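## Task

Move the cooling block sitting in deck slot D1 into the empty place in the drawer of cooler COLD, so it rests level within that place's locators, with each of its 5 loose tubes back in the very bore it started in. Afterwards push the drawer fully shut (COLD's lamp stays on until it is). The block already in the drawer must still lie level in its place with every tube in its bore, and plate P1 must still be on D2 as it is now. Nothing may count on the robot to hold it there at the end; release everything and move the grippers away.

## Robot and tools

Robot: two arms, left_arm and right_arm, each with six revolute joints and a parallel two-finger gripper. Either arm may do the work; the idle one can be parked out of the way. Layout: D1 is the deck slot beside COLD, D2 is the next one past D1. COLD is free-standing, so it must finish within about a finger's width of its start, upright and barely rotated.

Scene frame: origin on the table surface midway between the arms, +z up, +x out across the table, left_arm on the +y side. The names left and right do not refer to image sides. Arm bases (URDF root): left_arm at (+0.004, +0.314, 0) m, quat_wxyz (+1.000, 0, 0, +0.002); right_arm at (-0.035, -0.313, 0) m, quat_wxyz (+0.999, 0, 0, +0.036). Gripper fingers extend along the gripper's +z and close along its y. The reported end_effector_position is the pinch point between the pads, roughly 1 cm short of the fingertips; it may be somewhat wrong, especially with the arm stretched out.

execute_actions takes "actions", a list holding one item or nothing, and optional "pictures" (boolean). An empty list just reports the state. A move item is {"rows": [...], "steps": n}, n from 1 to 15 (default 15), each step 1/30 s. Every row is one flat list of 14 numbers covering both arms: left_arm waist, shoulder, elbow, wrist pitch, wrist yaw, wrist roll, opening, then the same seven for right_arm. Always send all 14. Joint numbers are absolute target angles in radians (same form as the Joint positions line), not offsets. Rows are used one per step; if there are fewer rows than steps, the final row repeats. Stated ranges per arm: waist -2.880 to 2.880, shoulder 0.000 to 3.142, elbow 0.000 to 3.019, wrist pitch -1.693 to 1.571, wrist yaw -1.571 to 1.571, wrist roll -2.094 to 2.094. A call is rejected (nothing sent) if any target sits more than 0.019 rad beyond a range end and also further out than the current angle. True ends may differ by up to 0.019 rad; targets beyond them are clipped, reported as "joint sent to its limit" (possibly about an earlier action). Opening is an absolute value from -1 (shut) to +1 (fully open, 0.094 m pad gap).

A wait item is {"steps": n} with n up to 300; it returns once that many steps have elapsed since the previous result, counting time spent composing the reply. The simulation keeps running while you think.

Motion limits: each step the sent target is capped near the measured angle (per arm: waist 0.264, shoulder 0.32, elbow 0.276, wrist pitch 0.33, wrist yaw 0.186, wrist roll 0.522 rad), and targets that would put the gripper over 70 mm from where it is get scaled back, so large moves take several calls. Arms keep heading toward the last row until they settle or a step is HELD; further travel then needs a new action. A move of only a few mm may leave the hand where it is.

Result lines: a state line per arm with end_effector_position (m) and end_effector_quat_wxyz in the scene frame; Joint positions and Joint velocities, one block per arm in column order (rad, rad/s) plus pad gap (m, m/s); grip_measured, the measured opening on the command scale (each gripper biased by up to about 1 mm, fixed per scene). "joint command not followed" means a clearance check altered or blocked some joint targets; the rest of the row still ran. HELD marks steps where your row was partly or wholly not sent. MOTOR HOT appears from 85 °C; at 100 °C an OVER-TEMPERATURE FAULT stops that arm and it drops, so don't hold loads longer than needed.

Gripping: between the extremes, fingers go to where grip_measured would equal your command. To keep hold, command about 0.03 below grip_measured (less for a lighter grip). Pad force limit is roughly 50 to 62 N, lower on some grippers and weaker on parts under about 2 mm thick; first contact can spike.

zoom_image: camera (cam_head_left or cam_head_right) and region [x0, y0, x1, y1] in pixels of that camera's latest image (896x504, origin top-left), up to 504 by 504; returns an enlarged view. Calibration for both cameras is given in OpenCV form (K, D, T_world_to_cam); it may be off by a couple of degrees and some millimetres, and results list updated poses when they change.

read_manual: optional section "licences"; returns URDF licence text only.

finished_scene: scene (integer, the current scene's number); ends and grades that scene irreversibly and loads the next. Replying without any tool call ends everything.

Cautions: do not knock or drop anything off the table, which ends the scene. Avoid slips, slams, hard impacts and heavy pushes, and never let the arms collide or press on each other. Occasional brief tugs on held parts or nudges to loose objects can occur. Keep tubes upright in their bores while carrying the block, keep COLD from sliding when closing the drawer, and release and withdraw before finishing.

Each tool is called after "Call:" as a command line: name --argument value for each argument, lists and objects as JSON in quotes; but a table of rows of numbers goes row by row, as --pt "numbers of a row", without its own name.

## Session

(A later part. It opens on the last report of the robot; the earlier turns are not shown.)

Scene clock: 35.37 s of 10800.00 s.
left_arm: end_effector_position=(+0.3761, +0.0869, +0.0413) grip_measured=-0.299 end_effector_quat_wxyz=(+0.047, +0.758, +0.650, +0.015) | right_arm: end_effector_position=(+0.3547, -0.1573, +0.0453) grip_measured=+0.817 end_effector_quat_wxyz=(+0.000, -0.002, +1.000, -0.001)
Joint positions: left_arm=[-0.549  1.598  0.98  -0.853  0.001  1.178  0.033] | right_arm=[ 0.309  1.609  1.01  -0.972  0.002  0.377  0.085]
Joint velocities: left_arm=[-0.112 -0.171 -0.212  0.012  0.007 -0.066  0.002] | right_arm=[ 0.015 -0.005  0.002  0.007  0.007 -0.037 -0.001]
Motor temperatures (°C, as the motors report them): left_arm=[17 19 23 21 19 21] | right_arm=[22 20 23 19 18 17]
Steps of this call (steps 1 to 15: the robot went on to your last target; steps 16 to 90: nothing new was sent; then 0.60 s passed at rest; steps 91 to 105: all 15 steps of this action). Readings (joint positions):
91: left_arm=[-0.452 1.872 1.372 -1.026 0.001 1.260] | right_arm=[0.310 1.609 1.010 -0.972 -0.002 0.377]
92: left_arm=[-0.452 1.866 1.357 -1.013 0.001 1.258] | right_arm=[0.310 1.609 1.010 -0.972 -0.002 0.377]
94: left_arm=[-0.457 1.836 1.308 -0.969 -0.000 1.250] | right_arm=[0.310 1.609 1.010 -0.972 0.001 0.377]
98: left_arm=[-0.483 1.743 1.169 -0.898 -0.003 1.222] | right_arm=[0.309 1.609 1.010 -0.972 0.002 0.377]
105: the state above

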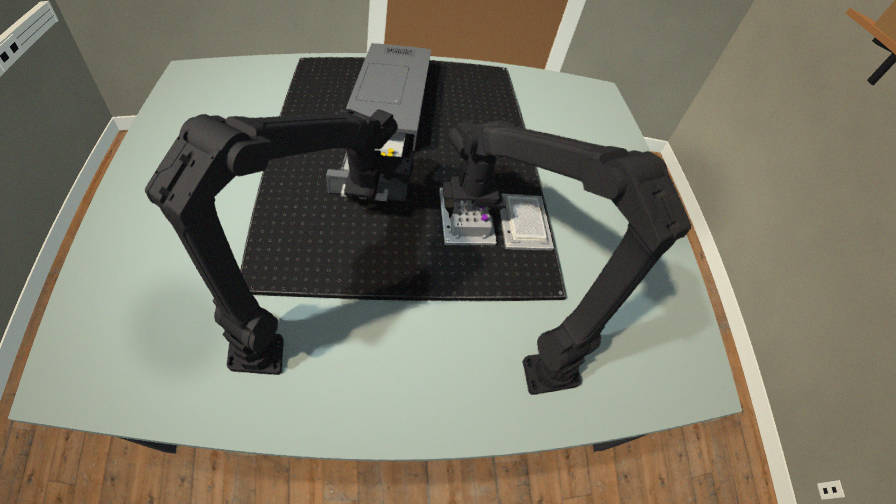

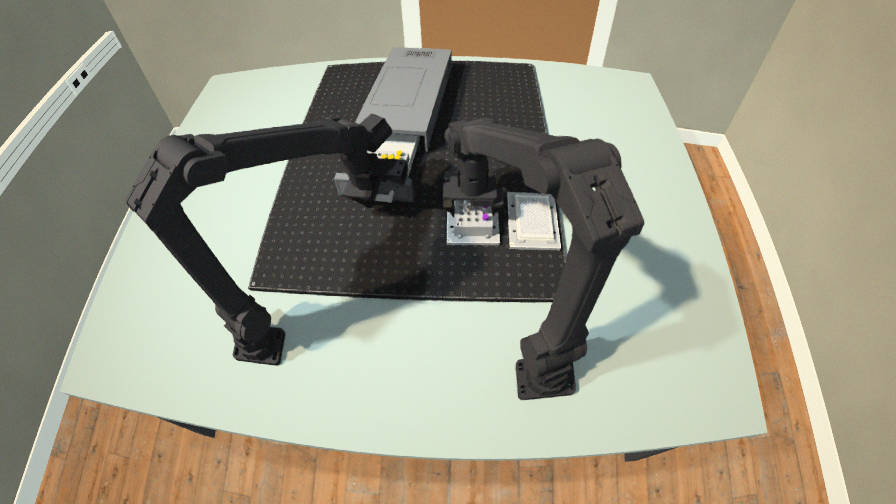

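Call:
execute_actions --actions '[{"rows":[[-0.56,1.56,0.945,-0.82,0,1.15,-0.3,0.3,1.59,1.05,-1.0,0,0.37,0.77],[-0.57,1.54,0.925,-0.82,0,1.14,-0.3,0.3,1.58,1.06,-1.01,0,0.37,0.77],[-0.58,1.525,0.905,-0.82,0,1.13,-0.3,0.3,1.57,1.07,-1.03,0,0.37,0.77],[-0.59,1.505,0.885,-0.82,0,1.12,-0.3,0.3,1.56,1.08,-1.05,0,0.37,0.77],[-0.6,1.49,0.865,-0.82,0,1.11,-0.3,0.3,1.55,1.09,-1.07,0,0.37,0.77],[-0.605,1.47,0.845,-0.82,0,1.1,-0.3,0.3,1.54,1.1,-1.09,0,0.37,0.77],[-0.615,1.455,0.825,-0.82,0,1.09,-0.3,0.3,1.53,1.11,-1.11,0,0.37,0.77],[-0.625,1.435,0.805,-0.82,0,1.08,-0.3,0.3,1.52,1.12,-1.13,0,0.37,0.77],[-0.635,1.42,0.785,-0.82,0,1.07,-0.3,0.3,1.51,1.13,-1.15,0,0.37,0.77],[-0.645,1.4,0.765,-0.82,0,1.06,-0.3,0.3,1.5,1.145,-1.175,0,0.37,0.77],[-0.655,1.385,0.748,-0.82,0,1.05,-0.3,0.3,1.49,1.16,-1.2,0,0.37,0.77],[-0.665,1.37,0.73,-0.82,0,1.04,-0.3,0.3,1.485,1.175,-1.22,0,0.37,0.77],[-0.675,1.355,0.715,-0.82,0,1.03,-0.3,0.3,1.48,1.19,-1.24,0,0.37,0.77],[-0.68,1.34,0.7,-0.82,0,1.02,-0.3,0.3,1.47,1.2,-1.265,0,0.37,0.77]]}]' --pictures false

Call:
execute_actions --actions '[{"steps":8}]'

Call:
zoom_image --camera "cam_head_right" --region '[300,90,520,270]'

Scene clock: 41.60 s of 10800.00 s.
left_arm: end_effector_position=(+0.2833, +0.0990, +0.0450) grip_measured=-0.298 end_effector_quat_wxyz=(+0.065, +0.757, +0.650, +0.021) | right_arm: end_effector_position=(+0.3271, -0.1680, +0.0883) grip_measured=+0.817 end_effector_quat_wxyz=(-0.059, -0.003, +0.998, -0.023)
Joint positions: left_arm=[-0.665  1.367  0.732 -0.8   -0.016  1.062  0.033] | right_arm=[ 0.309  1.554  1.069 -1.213 -0.     0.376  0.085]
Joint velocities: left_arm=[-0.034 -0.269 -0.066  0.071  0.007 -0.286 -0.001] | right_arm=[-0.005 -0.19   0.164 -0.471 -0.022 -0.007 -0.001]
Motor temperatures (°C, as the motors report them): left_arm=[17 19 23 21 19 21] | right_arm=[22 20 23 19 18 17]
Steps of this call (steps 1 to 30: the robot went on to your last target; steps 31 to 90: nothing new was sent; then 2.73 s passed at rest; steps 91 to 105: all 15 steps of this action). Readings (joint positions):
91: left_arm=[-0.551 1.595 0.974 -0.836 0.001 1.169] | right_arm=[0.309 1.609 1.010 -0.974 0.001 0.377]
92: left_arm=[-0.552 1.590 0.967 -0.833 0.001 1.166] | right_arm=[0.309 1.609 1.011 -0.975 0.001 0.377]
94: left_arm=[-0.559 1.570 0.940 -0.821 -0.001 1.155] | right_arm=[0.309 1.609 1.015 -0.983 0.002 0.377]
98: left_arm=[-0.590 1.499 0.864 -0.811 -0.004 1.124] | right_arm=[0.309 1.606 1.044 -1.043 0.001 0.376]
105: the state above

Scene clock: 41.87 s of 10800.00 s.
left_arm: end_effector_position=(+0.2827, +0.0984, +0.0489) grip_measured=-0.298 end_effector_quat_wxyz=(+0.071, +0.749, +0.659, +0.020) | right_arm: end_effector_position=(+0.3377, -0.1638, +0.1147) grip_measured=+0.817 end_effector_quat_wxyz=(-0.041, -0.003, +0.999, -0.016)
Joint positions: left_arm=[-0.666  1.352  0.729 -0.8   -0.012  1.037  0.033] | right_arm=[ 0.309  1.526  1.116 -1.249 -0.     0.376  0.085]
Joint velocities: left_arm=[-0.015 -0.005  0.007 -0.007 -0.007 -0.051  0.001] | right_arm=[ 0.005 -0.054  0.125 -0.002 -0.037  0.066  0.   ]
Motor temperatures (°C, as the motors report them): left_arm=[17 19 23 21 19 21] | right_arm=[22 20 23 19 18 17]
Steps of this call (steps 1 to 8: the robot went on to your last target). Readings (joint positions):
1: left_arm=[-0.666 1.360 0.731 -0.800 -0.015 1.055] | right_arm=[0.309 1.549 1.074 -1.226 -0.000 0.376]
2: left_arm=[-0.666 1.355 0.730 -0.800 -0.013 1.050] | right_arm=[0.309 1.544 1.080 -1.236 -0.000 0.376]
4: left_arm=[-0.666 1.352 0.729 -0.800 -0.012 1.043] | right_arm=[0.309 1.536 1.093 -1.246 -0.000 0.376]
8: the state above

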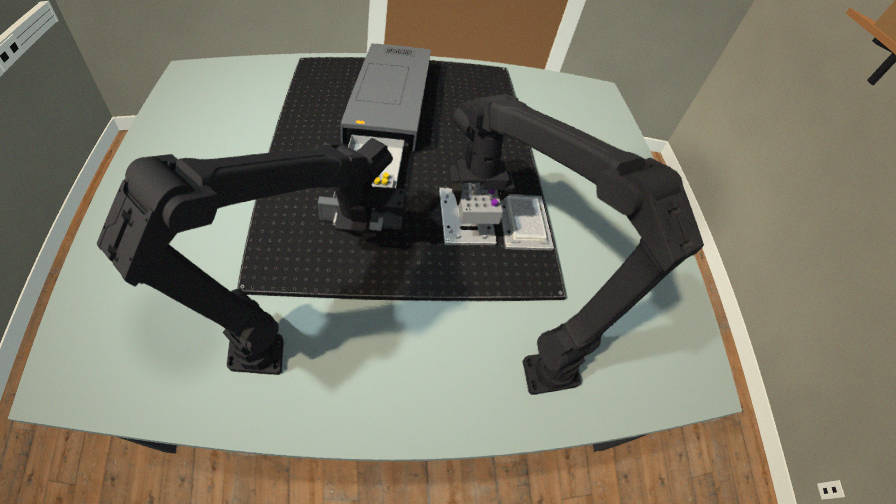

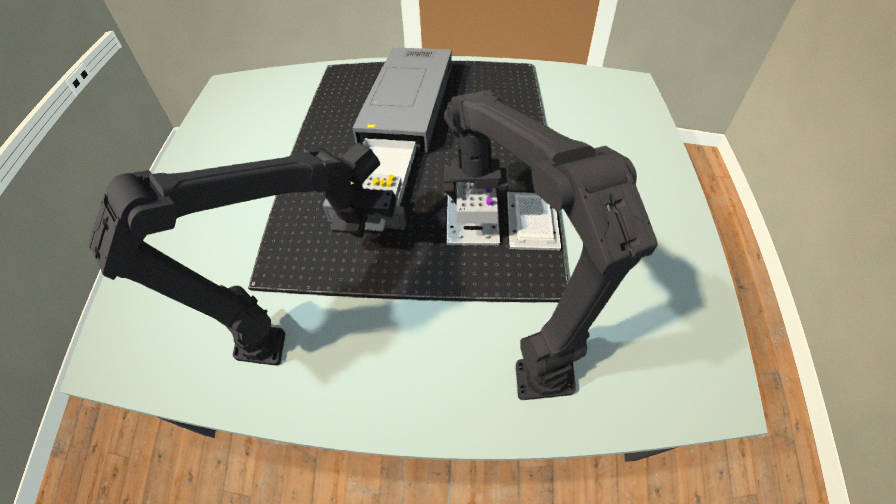

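Region (300, 90, 520, 270) of cam_head_right's 896x504 image, scaled by 2.291, with more detail than that image has; it fills the top 412 rows of this view, and the rest is white.

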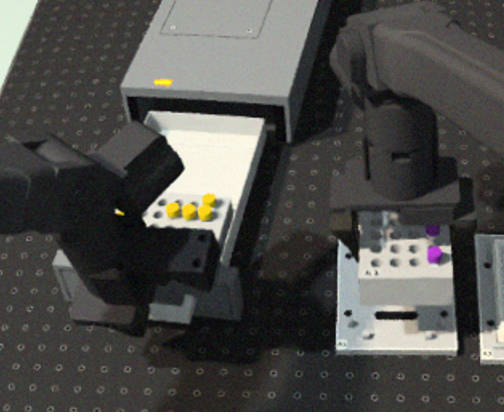

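Call:
execute_actions --actions '[{"rows":[[-0.666,1.29,0.73,-0.82,0,1.03,-0.3,0.3,1.46,1.21,-1.265,0,0.37,0.77],[-0.666,1.24,0.73,-0.84,0,1.03,-0.3,0.3,1.45,1.22,-1.265,0,0.37,0.77],[-0.666,1.19,0.73,-0.87,0,1.03,-0.3,0.3,1.44,1.23,-1.265,0,0.37,0.77],[-0.666,1.12,0.73,-0.9,0,1.03,-0.3,0.3,1.43,1.24,-1.265,0,0.37,0.77],[-0.666,1.05,0.72,-0.95,0,1.03,-0.3,0.3,1.43,1.24,-1.265,0,0.37,0.77]],"steps":10}]' --pictures false

Call:
execute_actions --actions '[{"rows":[[-0.3,0.8,0.55,-1.2,0,1.03,-1,0.3,1.43,1.24,-1.265,0,0.37,0.77]]}]'

Call:
zoom_image --camera "cam_head_right" --region '[310,110,450,250]'

Call:
zoom_image --camera "cam_head_left" --region '[310,110,450,250]'

Scene clock: 45.53 s of 10800.00 s.
left_arm: end_effector_position=(+0.2645, +0.1105, +0.1491) grip_measured=-0.298 end_effector_quat_wxyz=(+0.173, +0.738, +0.651, +0.033) | right_arm: end_effector_position=(+0.3429, -0.1617, +0.1293) grip_measured=+0.817 end_effector_quat_wxyz=(-0.024, -0.003, +1.000, -0.009)
Joint positions: left_arm=[-0.665  1.013  0.726 -0.93  -0.002  1.034  0.033] | right_arm=[ 0.309  1.501  1.131 -1.251 -0.     0.376  0.085]
Joint velocities: left_arm=[ 0.005 -0.65  -0.017 -0.081 -0.081  0.007  0.   ] | right_arm=[-0.015 -0.073  0.095 -0.002  0.066 -0.022 -0.   ]
Motor temperatures (°C, as the motors report them): left_arm=[17 19 23 21 19 21] | right_arm=[22 20 24 19 18 17]
Steps of this call (steps 1 to 30: the robot went on to your last target; steps 31 to 90: nothing new was sent; then 0.33 s passed at rest; steps 91 to 100: all 10 steps of this action). Readings (joint positions):
91: left_arm=[-0.665 1.349 0.729 -0.800 -0.012 1.034] | right_arm=[0.309 1.523 1.120 -1.251 -0.000 0.376]
92: left_arm=[-0.665 1.341 0.729 -0.802 -0.011 1.034] | right_arm=[0.309 1.523 1.120 -1.251 -0.000 0.376]
94: left_arm=[-0.665 1.292 0.729 -0.832 -0.006 1.034] | right_arm=[0.309 1.520 1.121 -1.251 -0.000 0.376]
98: left_arm=[-0.665 1.084 0.726 -0.922 -0.002 1.034] | right_arm=[0.309 1.507 1.126 -1.251 -0.000 0.376]
100: the state above

Scene clock: 46.03 s of 10800.00 s.
left_arm: end_effector_position=(+0.2041, +0.2541, +0.1129) grip_measured=-0.987 end_effector_quat_wxyz=(+0.064, +0.613, +0.787, +0.026) | right_arm: end_effector_position=(+0.3486, -0.1594, +0.1408) grip_measured=+0.817 end_effector_quat_wxyz=(-0.010, -0.003, +1.000, -0.004)
Joint positions: left_arm=[-0.292  0.792  0.55  -1.191 -0.002  1.034  0.001] | right_arm=[ 0.309  1.488  1.149 -1.254 -0.     0.376  0.085]
Joint velocities: left_arm=[-0.015  0.005  0.007 -0.007  0.037 -0.007  0.   ] | right_arm=[ 0.015  0.005  0.007  0.002  0.037  0.022 -0.002]
Motor temperatures (°C, as the motors report them): left_arm=[17 19 23 21 19 21] | right_arm=[22 20 25 19 18 17]
Steps of this call (steps 1 to 15: all 15 steps of this action). Readings (joint positions):
1: left_arm=[-0.653 0.987 0.721 -0.952 0.004 1.034] | right_arm=[0.309 1.499 1.135 -1.252 -0.000 0.376]
2: left_arm=[-0.620 0.957 0.705 -0.988 0.005 1.034] | right_arm=[0.309 1.496 1.138 -1.252 -0.000 0.376]
4: left_arm=[-0.516 0.891 0.655 -1.062 0.005 1.034] | right_arm=[0.309 1.492 1.144 -1.252 -0.000 0.376]
8: left_arm=[-0.294 0.797 0.563 -1.174 -0.004 1.034] | right_arm=[0.309 1.488 1.149 -1.252 -0.000 0.376]
15: the state above

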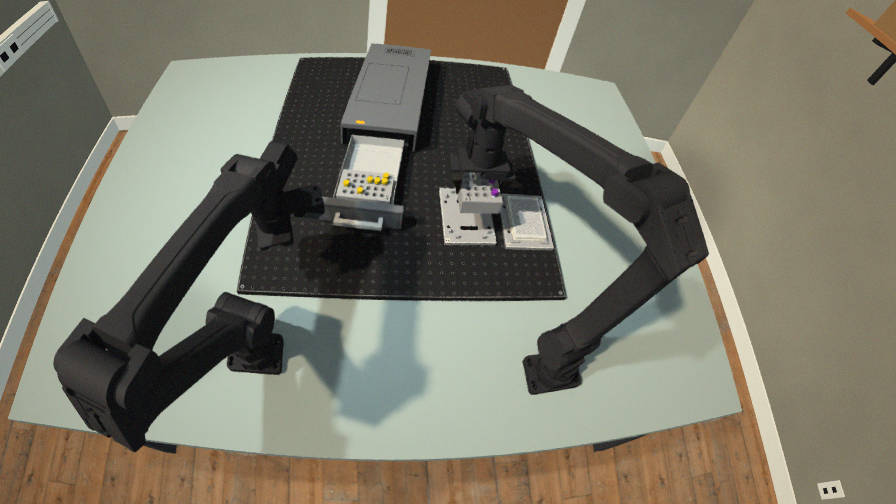

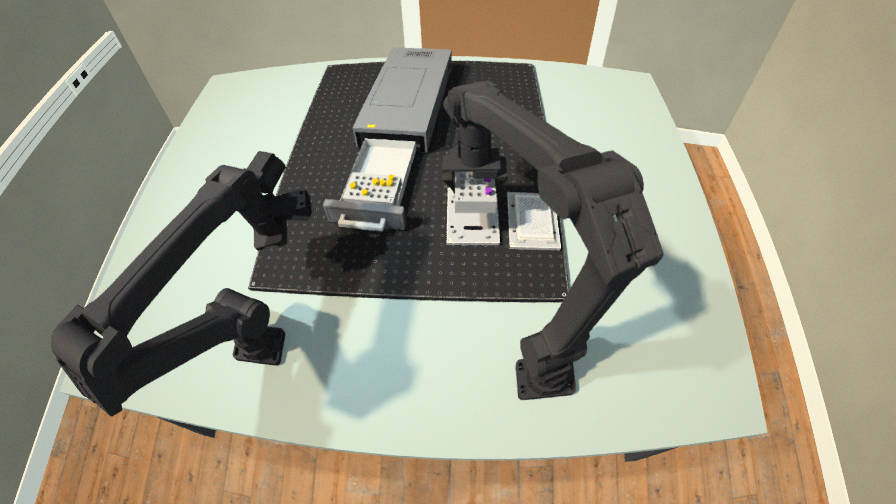

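Region (310, 110, 450, 250) of cam_head_right's 896x504 image, scaled by 3.600, with more detail than that image has.

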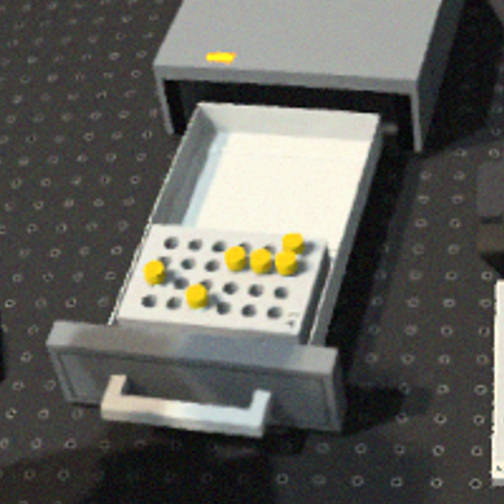

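Region (310, 110, 450, 250) of cam_head_left's 896x504 image, scaled by 3.600, with more detail than that image has.

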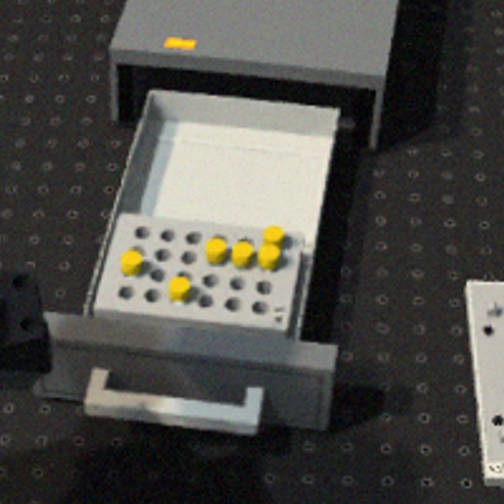

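Call:
execute_actions --actions '[{"rows":[[-0.3,0.8,0.55,-1.2,0,1.03,-1,0.32,1.45,1.28,-1.275,0,0.3,0.77],[-0.3,0.8,0.55,-1.2,0,1.03,-1,0.33,1.48,1.33,-1.29,0,0.24,0.77],[-0.3,0.8,0.55,-1.2,0,1.03,-1,0.345,1.51,1.38,-1.3,0,0.18,0.77],[-0.3,0.8,0.55,-1.2,0,1.03,-1,0.36,1.54,1.43,-1.315,0,0.12,0.77],[-0.3,0.8,0.55,-1.2,0,1.03,-1,0.37,1.57,1.48,-1.33,0,0.06,0.77],[-0.3,0.8,0.55,-1.2,0,1.03,-1,0.385,1.6,1.53,-1.34,0,0,0.77],[-0.3,0.8,0.55,-1.2,0,1.03,-1,0.4,1.63,1.58,-1.355,0,-0.06,0.77],[-0.3,0.8,0.55,-1.2,0,1.03,-1,0.41,1.66,1.63,-1.37,0,-0.12,0.77],[-0.3,0.8,0.55,-1.2,0,1.03,-1,0.425,1.69,1.68,-1.38,0,-0.18,0.77],[-0.3,0.8,0.55,-1.2,0,1.03,-1,0.435,1.72,1.72,-1.395,0,-0.26,0.77]]}]' --pictures false

Call:
execute_actions --actions '[{"rows":[[-0.3,0.8,0.55,-1.2,0,1.03,-1,0.45,1.75,1.77,-1.41,0,-0.32,0.77],[-0.3,0.8,0.55,-1.2,0,1.03,-1,0.46,1.78,1.815,-1.42,0,-0.38,0.77],[-0.3,0.8,0.55,-1.2,0,1.03,-1,0.475,1.815,1.86,-1.43,0,-0.44,0.77],[-0.3,0.8,0.55,-1.2,0,1.03,-1,0.485,1.85,1.905,-1.44,0,-0.5,0.77],[-0.3,0.8,0.55,-1.2,0,1.03,-1,0.5,1.885,1.95,-1.455,0,-0.56,0.77],[-0.3,0.8,0.55,-1.2,0,1.03,-1,0.51,1.92,1.995,-1.465,0,-0.62,0.77],[-0.3,0.8,0.55,-1.2,0,1.03,-1,0.525,1.955,2.04,-1.48,0,-0.68,0.77],[-0.3,0.8,0.55,-1.2,0,1.03,-1,0.535,1.99,2.085,-1.49,0,-0.74,0.77],[-0.3,0.8,0.55,-1.2,0,1.03,-1,0.545,2.02,2.13,-1.5,0,-0.79,0.77],[-0.3,0.8,0.55,-1.2,0,1.03,-1,0.555,2.05,2.17,-1.51,0,-0.815,0.77]]}]' --pictures false

Call:
execute_actions --actions '[{"steps":20}]'

Scene clock: 52.63 s of 10800.00 s.
left_arm: end_effector_position=(+0.2041, +0.2540, +0.1129) grip_measured=-0.987 end_effector_quat_wxyz=(+0.064, +0.613, +0.787, +0.026) | right_arm: end_effector_position=(+0.4365, -0.0733, +0.1503) grip_measured=+0.817 end_effector_quat_wxyz=(-0.013, -0.274, +0.962, -0.003)
Joint positions: left_arm=[-0.293  0.792  0.55  -1.191 -0.002  1.034  0.001] | right_arm=[ 0.399  1.774  1.531 -1.356  0.001 -0.085  0.085]
Joint velocities: left_arm=[-0.005 -0.015 -0.017 -0.002 -0.037  0.007 -0.   ] | right_arm=[ 0.239  0.376  0.471 -0.007  0.022 -0.681 -0.002]
Motor temperatures (°C, as the motors report them): left_arm=[17 18 23 21 19 21] | right_arm=[22 21 26 19 18 17]
Steps of this call (steps 1 to 15: the robot went on to your last target; steps 16 to 90: nothing new was sent; then 3.10 s passed at rest; steps 91 to 105: all 15 steps of this action). Readings (joint positions):
91: left_arm=[-0.293 0.792 0.550 -1.191 -0.002 1.034] | right_arm=[0.309 1.488 1.152 -1.257 -0.000 0.365]
92: left_arm=[-0.293 0.792 0.550 -1.191 -0.002 1.034] | right_arm=[0.309 1.492 1.160 -1.265 -0.000 0.346]
94: left_arm=[-0.293 0.792 0.550 -1.191 -0.002 1.034] | right_arm=[0.311 1.511 1.193 -1.288 -0.000 0.299]
98: left_arm=[-0.293 0.792 0.550 -1.191 -0.002 1.034] | right_arm=[0.330 1.597 1.314 -1.328 0.002 0.163]
105: the state above

Scene clock: 53.13 s of 10800.00 s.
left_arm: end_effector_position=(+0.2041, +0.2540, +0.1129) grip_measured=-0.987 end_effector_quat_wxyz=(+0.064, +0.613, +0.787, +0.026) | right_arm: end_effector_position=(+0.5011, +0.0548, +0.1269) grip_measured=+0.817 end_effector_quat_wxyz=(-0.011, -0.589, +0.808, -0.000)
Joint positions: left_arm=[-0.293  0.792  0.55  -1.191 -0.002  1.034  0.001] | right_arm=[ 0.53   2.117  1.995 -1.472  0.001 -0.659  0.085]
Joint velocities: left_arm=[-0.015 -0.005 -0.002 -0.012  0.022 -0.125 -0.   ] | right_arm=[ 0.22   0.337  0.242 -0.017 -0.007 -0.696  0.001]
Motor temperatures (°C, as the motors report them): left_arm=[17 18 23 21 19 21] | right_arm=[22 21 26 19 18 17]
Steps of this call (steps 1 to 15: all 15 steps of this action). Readings (joint positions):
1: left_arm=[-0.293 0.792 0.550 -1.191 -0.002 1.034] | right_arm=[0.407 1.786 1.548 -1.358 0.001 -0.111]
2: left_arm=[-0.293 0.792 0.550 -1.191 -0.002 1.034] | right_arm=[0.414 1.799 1.567 -1.366 0.000 -0.140]
4: left_arm=[-0.293 0.792 0.550 -1.191 -0.002 1.034] | right_arm=[0.428 1.831 1.614 -1.390 0.000 -0.212]
8: left_arm=[-0.293 0.792 0.550 -1.191 -0.002 1.034] | right_arm=[0.461 1.934 1.765 -1.447 0.001 -0.410]
15: the state above

Scene clock: 53.80 s of 10800.00 s.
left_arm: end_effector_position=(+0.2041, +0.2540, +0.1129) grip_measured=-0.987 end_effector_quat_wxyz=(+0.064, +0.613, +0.787, +0.026) | right_arm: end_effector_position=(+0.4903, +0.0677, +0.1094) grip_measured=+0.817 end_effector_quat_wxyz=(-0.030, -0.650, +0.760, +0.002)
Joint positions: left_arm=[-0.293  0.792  0.55  -1.191 -0.002  1.034  0.001] | right_arm=[ 0.555  2.148  2.001 -1.484 -0.    -0.787  0.085]
Joint velocities: left_arm=[ 0.005 -0.005 -0.012  0.002  0.007 -0.066  0.001] | right_arm=[-0.005 -0.024 -0.012  0.002  0.066 -0.051 -0.   ]
Motor temperatures (°C, as the motors report them): left_arm=[17 18 23 21 19 21] | right_arm=[22 21 27 19 18 17]
Steps of this call (steps 1 to 20: the robot went on to your last target). Readings (joint positions):
1: left_arm=[-0.293 0.792 0.550 -1.191 -0.002 1.034] | right_arm=[0.537 2.126 2.001 -1.472 -0.000 -0.676]
2: left_arm=[-0.293 0.792 0.550 -1.191 -0.002 1.034] | right_arm=[0.543 2.133 2.001 -1.473 -0.000 -0.692]
4: left_arm=[-0.293 0.792 0.550 -1.191 -0.002 1.034] | right_arm=[0.551 2.141 2.001 -1.477 -0.001 -0.716]
8: left_arm=[-0.293 0.792 0.550 -1.191 -0.002 1.034] | right_arm=[0.555 2.148 2.001 -1.483 -0.001 -0.748]
20: the state above

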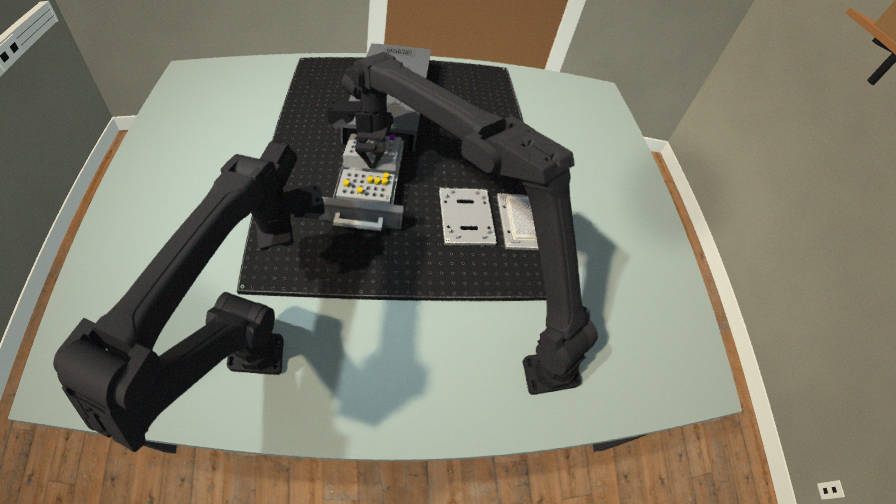

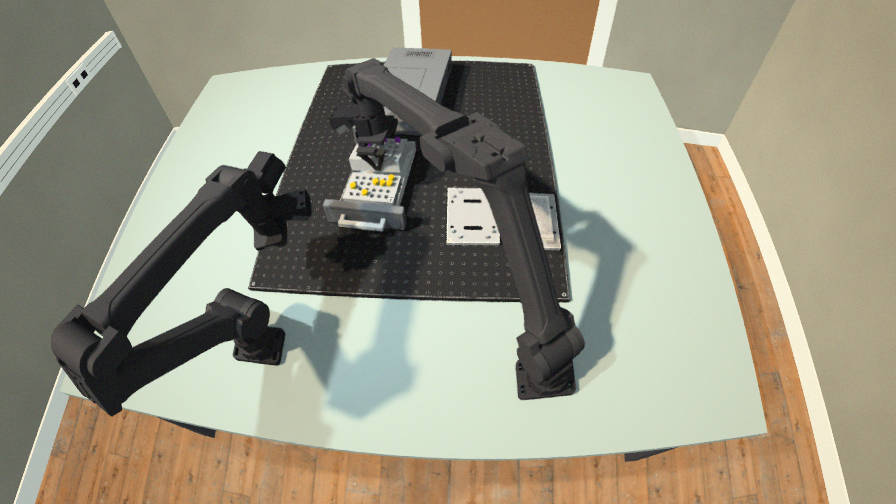

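Call:
execute_actions --actions '[{"rows":[[-0.3,0.8,0.55,-1.2,0,1.03,-1,0.54,2.08,2.07,-1.45,0,-0.815,0.77],[-0.3,0.8,0.55,-1.2,0,1.03,-1,0.54,2.08,2.07,-1.41,0,-0.815,0.77]]}]'

Call:
zoom_image --camera "cam_head_left" --region '[310,110,450,250]'

Call:
zoom_image --camera "cam_head_right" --region '[310,110,450,250]'

Scene clock: 56.47 s of 10800.00 s.
left_arm: end_effector_position=(+0.2041, +0.2540, +0.1129) grip_measured=-0.987 end_effector_quat_wxyz=(+0.064, +0.613, +0.787, +0.026) | right_arm: end_effector_position=(+0.5033, +0.0771, +0.1089) grip_measured=+0.817 end_effector_quat_wxyz=(+0.003, -0.657, +0.754, -0.000)
Joint positions: left_arm=[-0.293  0.792  0.55  -1.191 -0.002  1.034  0.001] | right_arm=[ 0.555  2.148  2.001 -1.418 -0.    -0.807  0.085]
Joint velocities: left_arm=[-0.015 -0.005  0.017  0.002 -0.051 -0.007  0.   ] | right_arm=[ 0.005  0.005 -0.002 -0.002  0.022 -0.022 -0.001]
Motor temperatures (°C, as the motors report them): left_arm=[17 18 23 21 19 21] | right_arm=[22 21 27 19 18 17]
Steps of this call (steps 1 to 30: the robot went on to your last target; steps 31 to 65: nothing new was sent; steps 66 to 80: all 15 steps of this action). Readings (joint positions):
66: left_arm=[-0.293 0.792 0.550 -1.191 -0.002 1.034] | right_arm=[0.555 2.148 2.001 -1.481 -0.000 -0.801]
67: left_arm=[-0.293 0.792 0.550 -1.191 -0.002 1.034] | right_arm=[0.555 2.148 2.001 -1.470 -0.000 -0.803]
69: left_arm=[-0.293 0.792 0.550 -1.191 -0.002 1.034] | right_arm=[0.555 2.148 2.001 -1.439 -0.000 -0.804]
73: left_arm=[-0.293 0.792 0.550 -1.191 -0.002 1.034] | right_arm=[0.555 2.148 2.001 -1.418 -0.000 -0.805]
80: the state above

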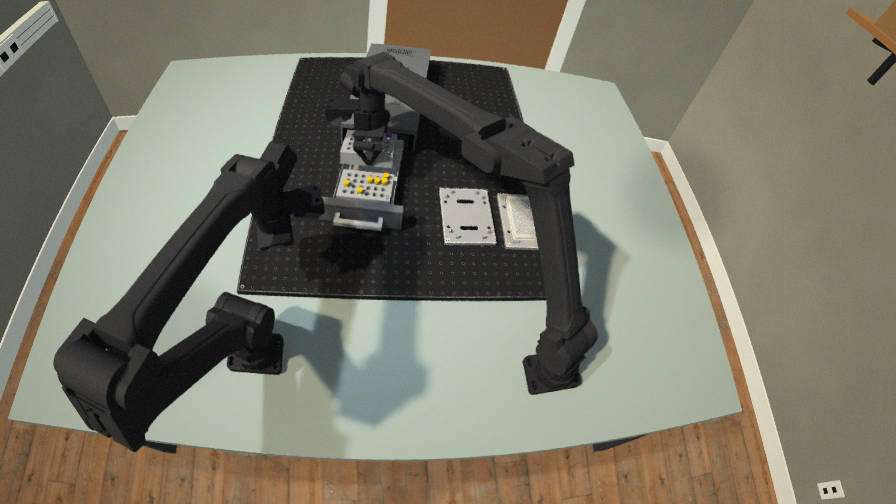

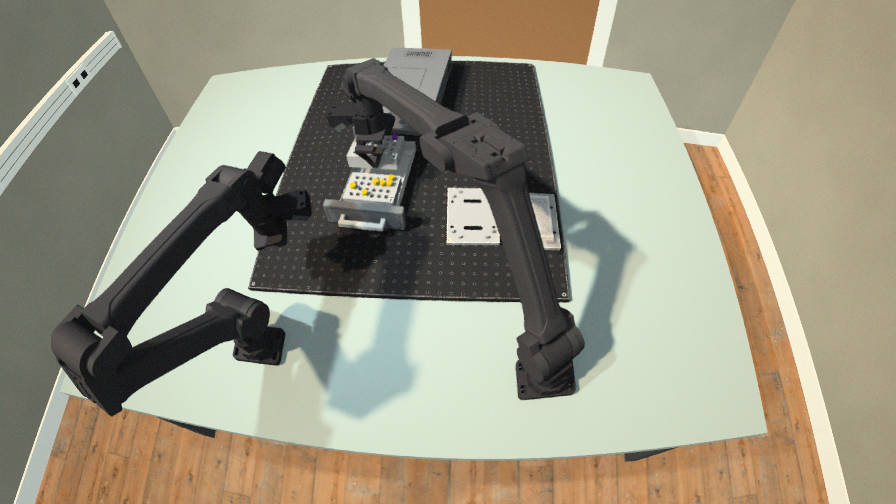

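Region (310, 110, 450, 250) of cam_head_left's 896x504 image, scaled by 3.600, with more detail than that image has.

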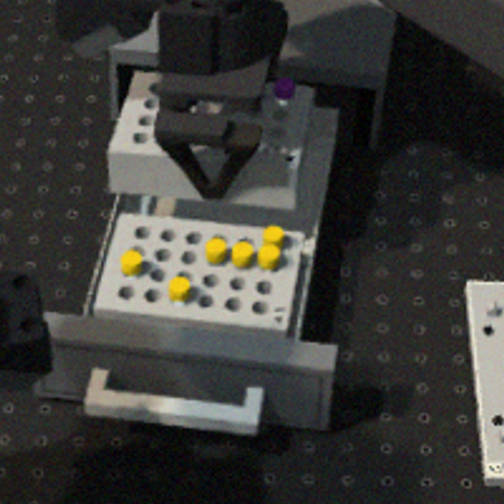

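Region (310, 110, 450, 250) of cam_head_right's 896x504 image, scaled by 3.600, with more detail than that image has.

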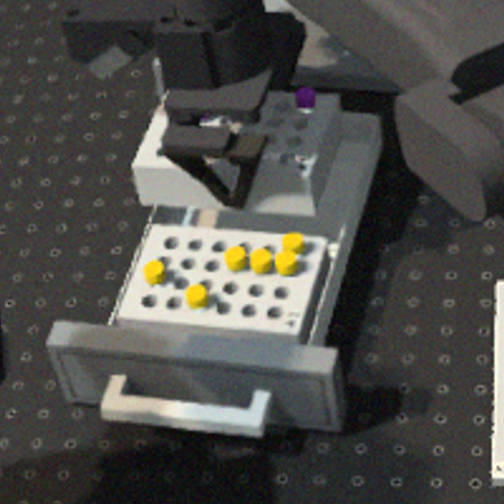

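Call:
execute_actions --actions '[{"rows":[[-0.3,0.8,0.55,-1.2,0,1.03,-1,0.522,2.09,2.02,-1.40,0,-0.778,0.77],[-0.3,0.8,0.55,-1.2,0,1.03,-1,0.522,2.11,2.0,-1.38,0,-0.778,0.77]]}]'

Call:
zoom_image --camera "cam_head_left" --region '[310,110,450,250]'

Scene clock: 59.47 s of 10800.00 s.
left_arm: end_effector_position=(+0.2041, +0.2540, +0.1129) grip_measured=-0.987 end_effector_quat_wxyz=(+0.064, +0.613, +0.787, +0.026) | right_arm: end_effector_position=(+0.5046, +0.0646, +0.0809) grip_measured=+0.817 end_effector_quat_wxyz=(-0.012, -0.643, +0.766, +0.002)
Joint positions: left_arm=[-0.293  0.792  0.55  -1.191 -0.002  1.034  0.001] | right_arm=[ 0.538  2.167  1.958 -1.386 -0.002 -0.787  0.085]
Joint velocities: left_arm=[-0.005 -0.005  0.002 -0.012 -0.007 -0.037 -0.   ] | right_arm=[-0.015 -0.005  0.002 -0.002 -0.022 -0.037 -0.001]
Motor temperatures (°C, as the motors report them): left_arm=[17 18 23 21 19 21] | right_arm=[22 22 27 19 18 17]
Steps of this call (steps 1 to 15: the robot went on to your last target; steps 16 to 75: nothing new was sent; steps 76 to 90: all 15 steps of this action). Readings (joint positions):
76: left_arm=[-0.293 0.792 0.550 -1.191 -0.002 1.034] | right_arm=[0.555 2.148 1.999 -1.416 -0.000 -0.803]
77: left_arm=[-0.293 0.792 0.550 -1.191 -0.002 1.034] | right_arm=[0.554 2.148 1.992 -1.409 -0.000 -0.800]
79: left_arm=[-0.293 0.792 0.550 -1.191 -0.002 1.034] | right_arm=[0.551 2.149 1.980 -1.395 -0.000 -0.795]
83: left_arm=[-0.293 0.792 0.550 -1.191 -0.002 1.034] | right_arm=[0.542 2.159 1.961 -1.390 -0.000 -0.789]
90: the state above

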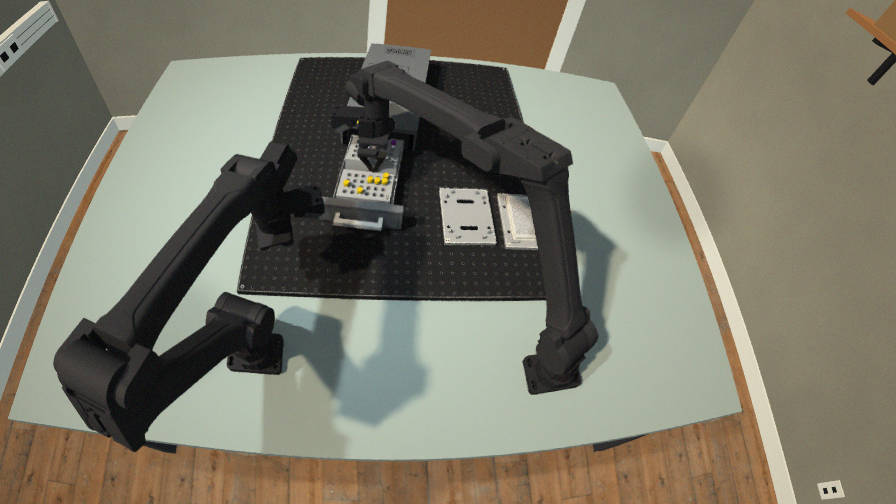

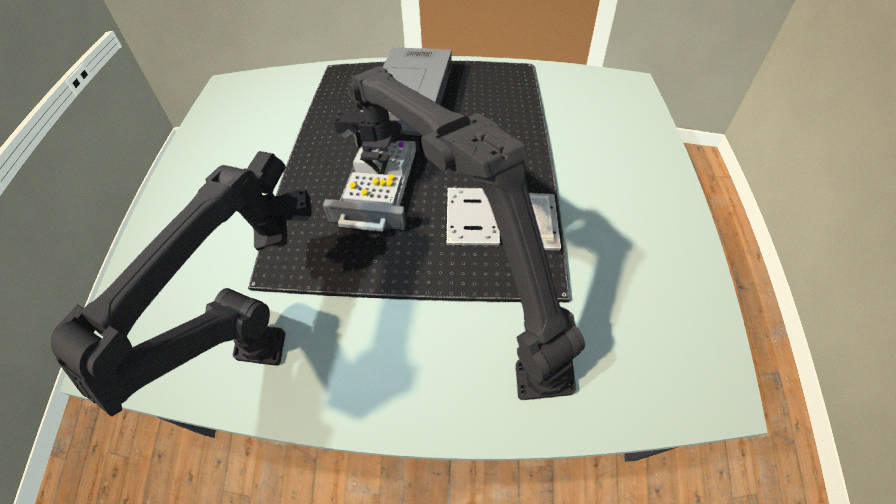

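Region (310, 110, 450, 250) of cam_head_left's 896x504 image, scaled by 3.600, with more detail than that image has.

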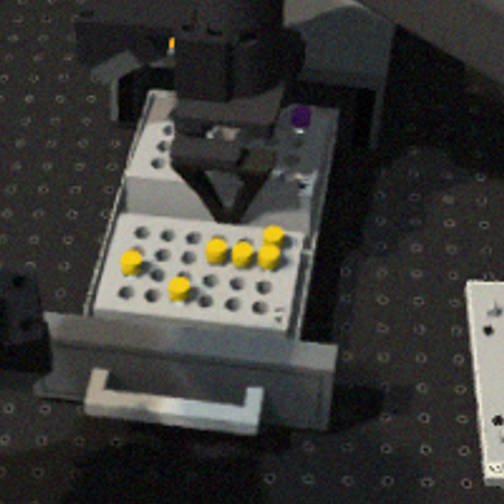

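Call:
execute_actions --actions '[{"rows":[[-0.3,0.8,0.55,-1.2,0,1.03,-1,0.522,2.11,2.0,-1.36,0,-0.778,0.77],[-0.3,0.8,0.55,-1.2,0,1.03,-1,0.522,2.12,2.0,-1.34,0,-0.778,0.77],[-0.3,0.8,0.55,-1.2,0,1.03,-1,0.522,2.135,2.0,-1.335,0,-0.778,0.77]]}]'

Call:
zoom_image --camera "cam_head_left" --region '[310,110,450,250]'

Call:
zoom_image --camera "cam_head_right" --region '[310,110,450,250]'

Scene clock: 64.00 s of 10800.00 s.
left_arm: end_effector_position=(+0.2041, +0.2540, +0.1129) grip_measured=-0.987 end_effector_quat_wxyz=(+0.064, +0.613, +0.787, +0.026) | right_arm: end_effector_position=(+0.5122, +0.0697, +0.0685) grip_measured=+0.817 end_effector_quat_wxyz=(-0.000, -0.643, +0.766, +0.001)
Joint positions: left_arm=[-0.293  0.792  0.55  -1.191 -0.002  1.034  0.001] | right_arm=[ 0.538  2.186  1.958 -1.344 -0.002 -0.785  0.085]
Joint velocities: left_arm=[-0.015  0.015  0.012 -0.022  0.051 -0.051  0.001] | right_arm=[-0.005  0.005 -0.002  0.007 -0.037  0.007 -0.   ]
Motor temperatures (°C, as the motors report them): left_arm=[17 18 23 21 19 21] | right_arm=[22 22 27 19 18 17]
Steps of this call (steps 1 to 15: the robot went on to your last target; steps 16 to 90: nothing new was sent; then 1.03 s passed at rest; steps 91 to 105: all 15 steps of this action). Readings (joint positions):
91: left_arm=[-0.293 0.792 0.550 -1.191 -0.002 1.034] | right_arm=[0.538 2.167 1.958 -1.384 -0.002 -0.786]
92: left_arm=[-0.293 0.792 0.550 -1.191 -0.002 1.034] | right_arm=[0.538 2.167 1.958 -1.377 -0.002 -0.786]
94: left_arm=[-0.293 0.792 0.550 -1.191 -0.002 1.034] | right_arm=[0.538 2.169 1.958 -1.358 -0.002 -0.786]
98: left_arm=[-0.293 0.792 0.550 -1.191 -0.002 1.034] | right_arm=[0.538 2.176 1.958 -1.344 -0.002 -0.785]
105: the state above

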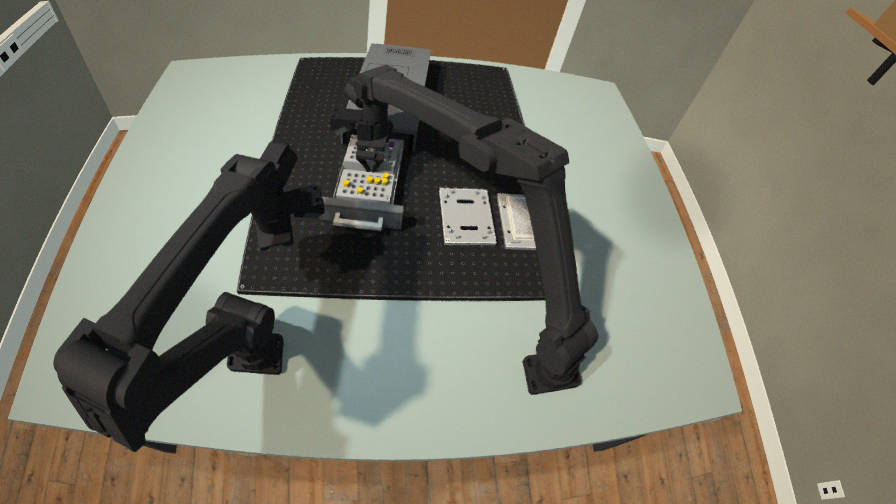

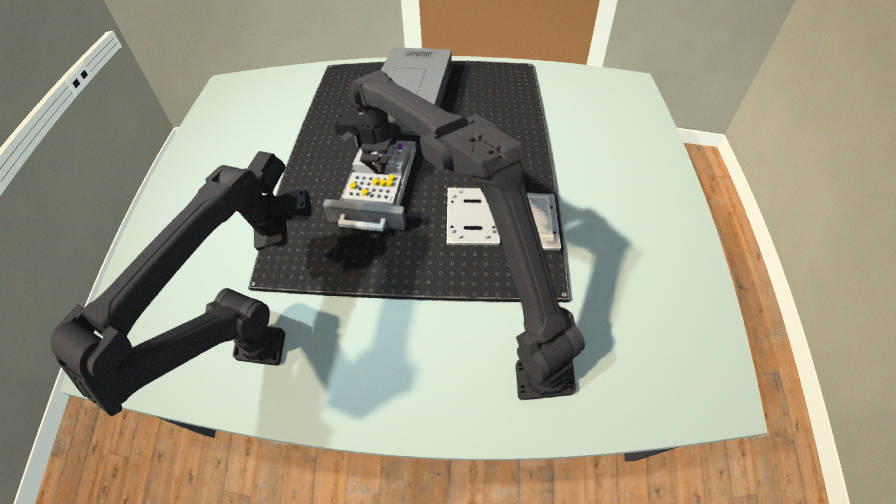

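Region (310, 110, 450, 250) of cam_head_left's 896x504 image, scaled by 3.600, with more detail than that image has.

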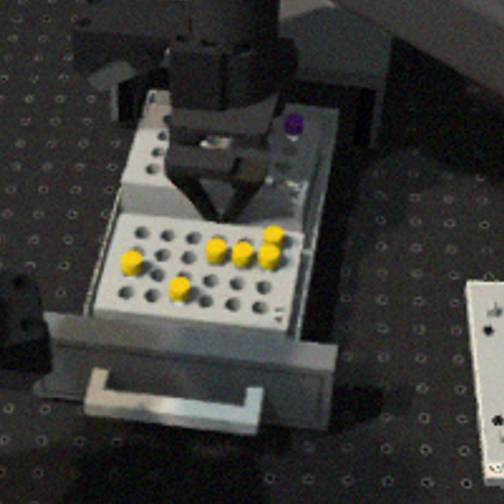

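Region (310, 110, 450, 250) of cam_head_right's 896x504 image, scaled by 3.600, with more detail than that image has.

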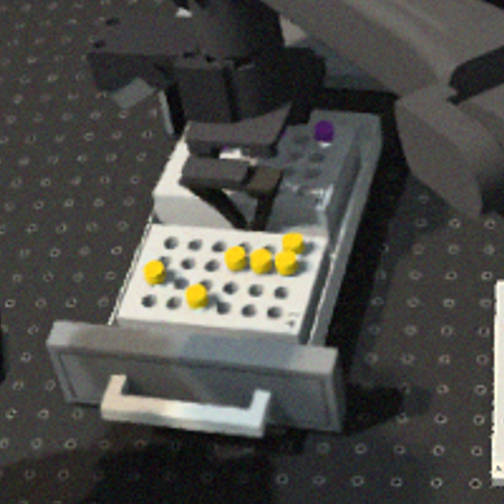

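The block needs about 4 mm toward −y as it goes lower.

Call:
execute_actions --actions '[{"rows":[[-0.3,0.8,0.55,-1.2,0,1.03,-1,0.512,2.13,2.0,-1.335,0,-0.778,0.77],[-0.3,0.8,0.55,-1.2,0,1.03,-1,0.512,2.13,2.0,-1.335,0,-0.778,0.77],[-0.3,0.8,0.55,-1.2,0,1.03,-1,0.512,2.14,2.0,-1.335,0,-0.778,0.77],[-0.3,0.8,0.55,-1.2,0,1.03,-1,0.512,2.14,1.98,-1.32,0,-0.778,0.77],[-0.3,0.8,0.55,-1.2,0,1.03,-1,0.512,2.15,1.975,-1.3,0,-0.778,0.77]]}]'

Call:
zoom_image --camera "cam_head_left" --region '[310,110,450,250]'

Scene clock: 66.17 s of 10800.00 s.
left_arm: end_effector_position=(+0.2041, +0.2540, +0.1129) grip_measured=-0.987 end_effector_quat_wxyz=(+0.064, +0.613, +0.787, +0.026) | right_arm: end_effector_position=(+0.5177, +0.0675, +0.0590) grip_measured=+0.817 end_effector_quat_wxyz=(+0.007, -0.640, +0.769, +0.001)
Joint positions: left_arm=[-0.293  0.792  0.55  -1.191 -0.002  1.034  0.001] | right_arm=[ 0.531  2.191  1.942 -1.308 -0.002 -0.786  0.085]
Joint velocities: left_arm=[ 0.005 -0.015 -0.002  0.012  0.051 -0.022 -0.001] | right_arm=[-0.005  0.015  0.007 -0.012  0.037 -0.051  0.001]
Motor temperatures (°C, as the motors report them): left_arm=[17 18 23 21 19 21] | right_arm=[22 22 27 19 18 17]
Steps of this call (steps 1 to 15: the robot went on to your last target; steps 16 to 50: nothing new was sent; steps 51 to 65: all 15 steps of this action). Readings (joint positions):
51: left_arm=[-0.293 0.792 0.550 -1.191 -0.002 1.034] | right_arm=[0.538 2.186 1.958 -1.344 -0.002 -0.785]
52: left_arm=[-0.293 0.792 0.550 -1.191 -0.002 1.034] | right_arm=[0.537 2.186 1.958 -1.344 -0.002 -0.785]
54: left_arm=[-0.293 0.792 0.550 -1.191 -0.002 1.034] | right_arm=[0.536 2.186 1.956 -1.341 -0.002 -0.785]
58: left_arm=[-0.293 0.792 0.550 -1.191 -0.002 1.034] | right_arm=[0.531 2.190 1.943 -1.315 -0.002 -0.785]
65: the state above

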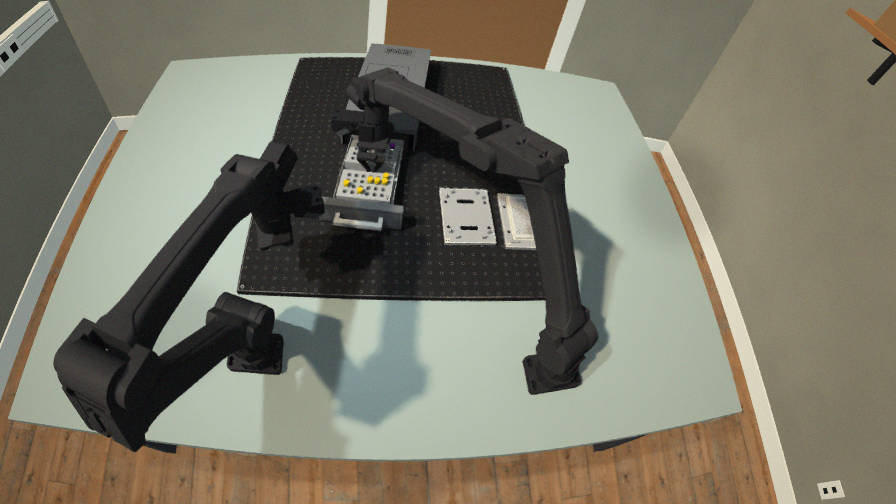

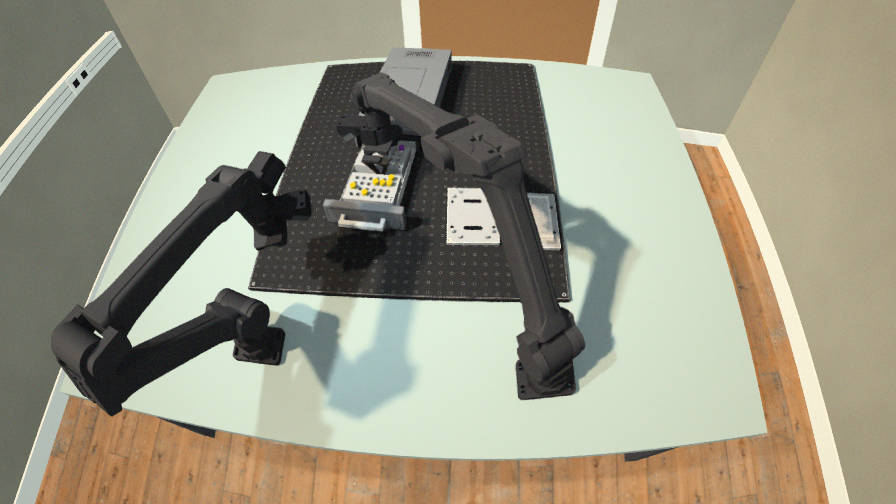

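Region (310, 110, 450, 250) of cam_head_left's 896x504 image, scaled by 3.600, with more detail than that image has.

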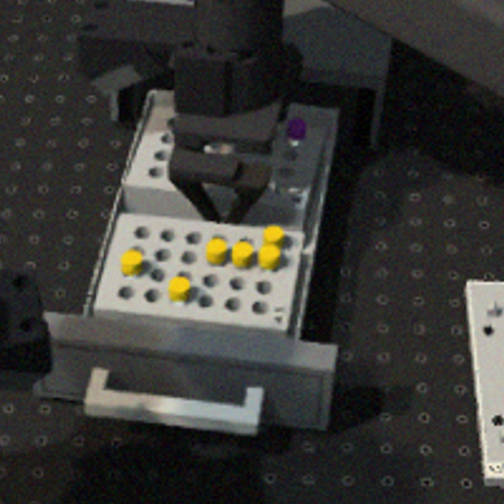

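Call:
execute_actions --actions '[{"rows":[[-0.3,0.8,0.55,-1.2,0,1.03,-1,0.512,2.15,1.975,-1.335,0,-0.778,0.77],[-0.3,0.8,0.55,-1.2,0,1.03,-1,0.512,2.15,1.975,-1.335,0,-0.778,0.77],[-0.3,0.8,0.55,-1.2,0,1.03,-1,0.512,2.165,1.975,-1.335,0,-0.778,0.77]]}]'

Call:
zoom_image --camera "cam_head_left" --region '[310,110,450,250]'

Scene clock: 68.27 s of 10800.00 s.
left_arm: end_effector_position=(+0.2041, +0.2540, +0.1129) grip_measured=-0.987 end_effector_quat_wxyz=(+0.064, +0.613, +0.787, +0.026) | right_arm: end_effector_position=(+0.5165, +0.0667, +0.0588) grip_measured=+0.817 end_effector_quat_wxyz=(+0.004, -0.640, +0.769, +0.001)
Joint positions: left_arm=[-0.293  0.792  0.55  -1.191 -0.002  1.034  0.001] | right_arm=[ 0.531  2.192  1.942 -1.313 -0.002 -0.786  0.085]
Joint velocities: left_arm=[-0.005  0.005 -0.012  0.002 -0.007 -0.022  0.001] | right_arm=[ 0.005 -0.005 -0.002  0.012  0.022  0.037  0.001]
Motor temperatures (°C, as the motors report them): left_arm=[17 18 23 21 19 21] | right_arm=[22 22 27 19 18 17]
Steps of this call (steps 1 to 15: the robot went on to your last target; steps 16 to 48: nothing new was sent; steps 49 to 63: all 15 steps of this action). Readings (joint positions):
49: left_arm=[-0.293 0.792 0.550 -1.191 -0.002 1.034] | right_arm=[0.531 2.191 1.942 -1.309 -0.002 -0.786]
50: left_arm=[-0.293 0.792 0.550 -1.191 -0.002 1.034] | right_arm=[0.531 2.191 1.942 -1.311 -0.002 -0.786]
52: left_arm=[-0.293 0.792 0.550 -1.191 -0.002 1.034] | right_arm=[0.531 2.192 1.942 -1.313 -0.002 -0.786]
56: left_arm=[-0.293 0.792 0.550 -1.191 -0.002 1.034] | right_arm=[0.531 2.192 1.942 -1.313 -0.002 -0.786]
63: the state above

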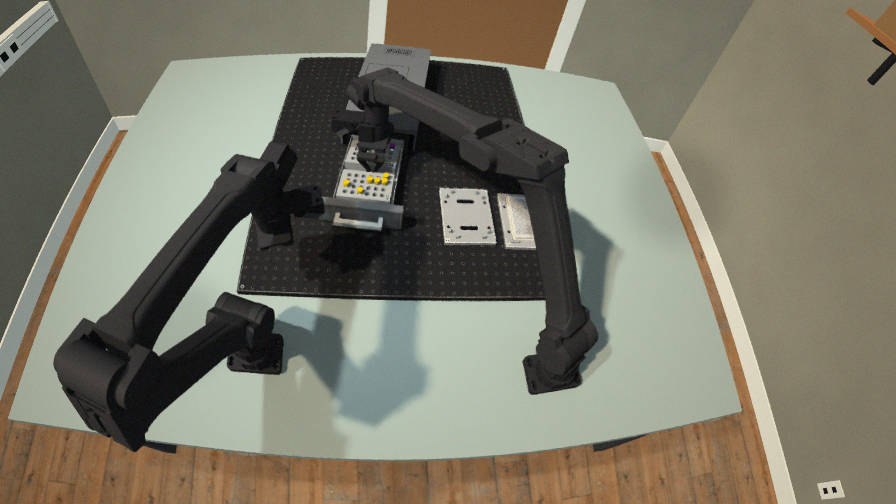

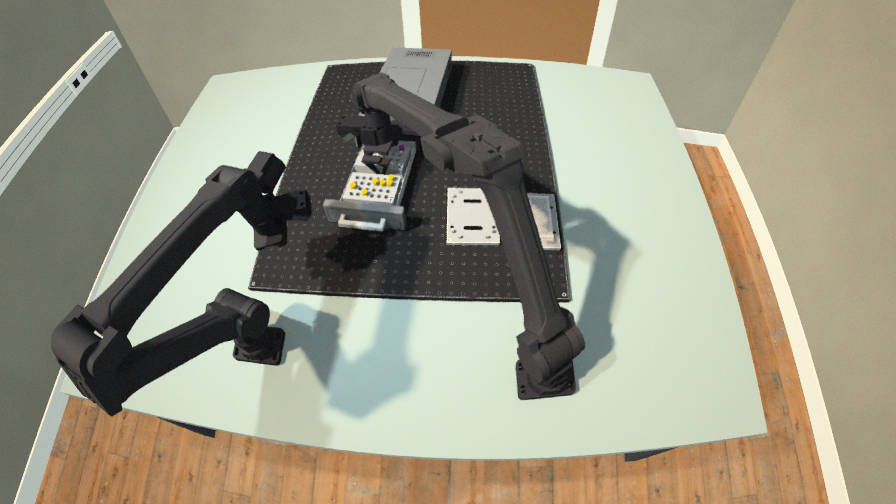

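Region (310, 110, 450, 250) of cam_head_left's 896x504 image, scaled by 3.600, with more detail than that image has.

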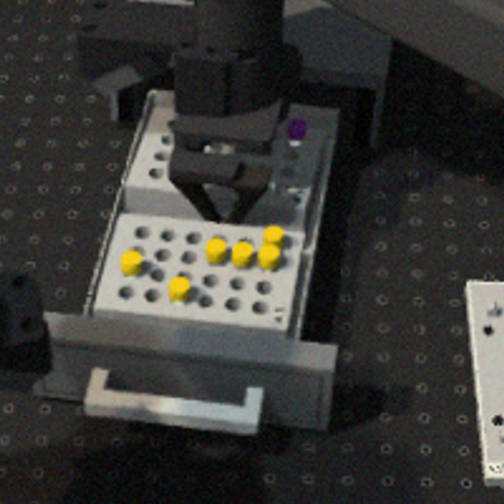

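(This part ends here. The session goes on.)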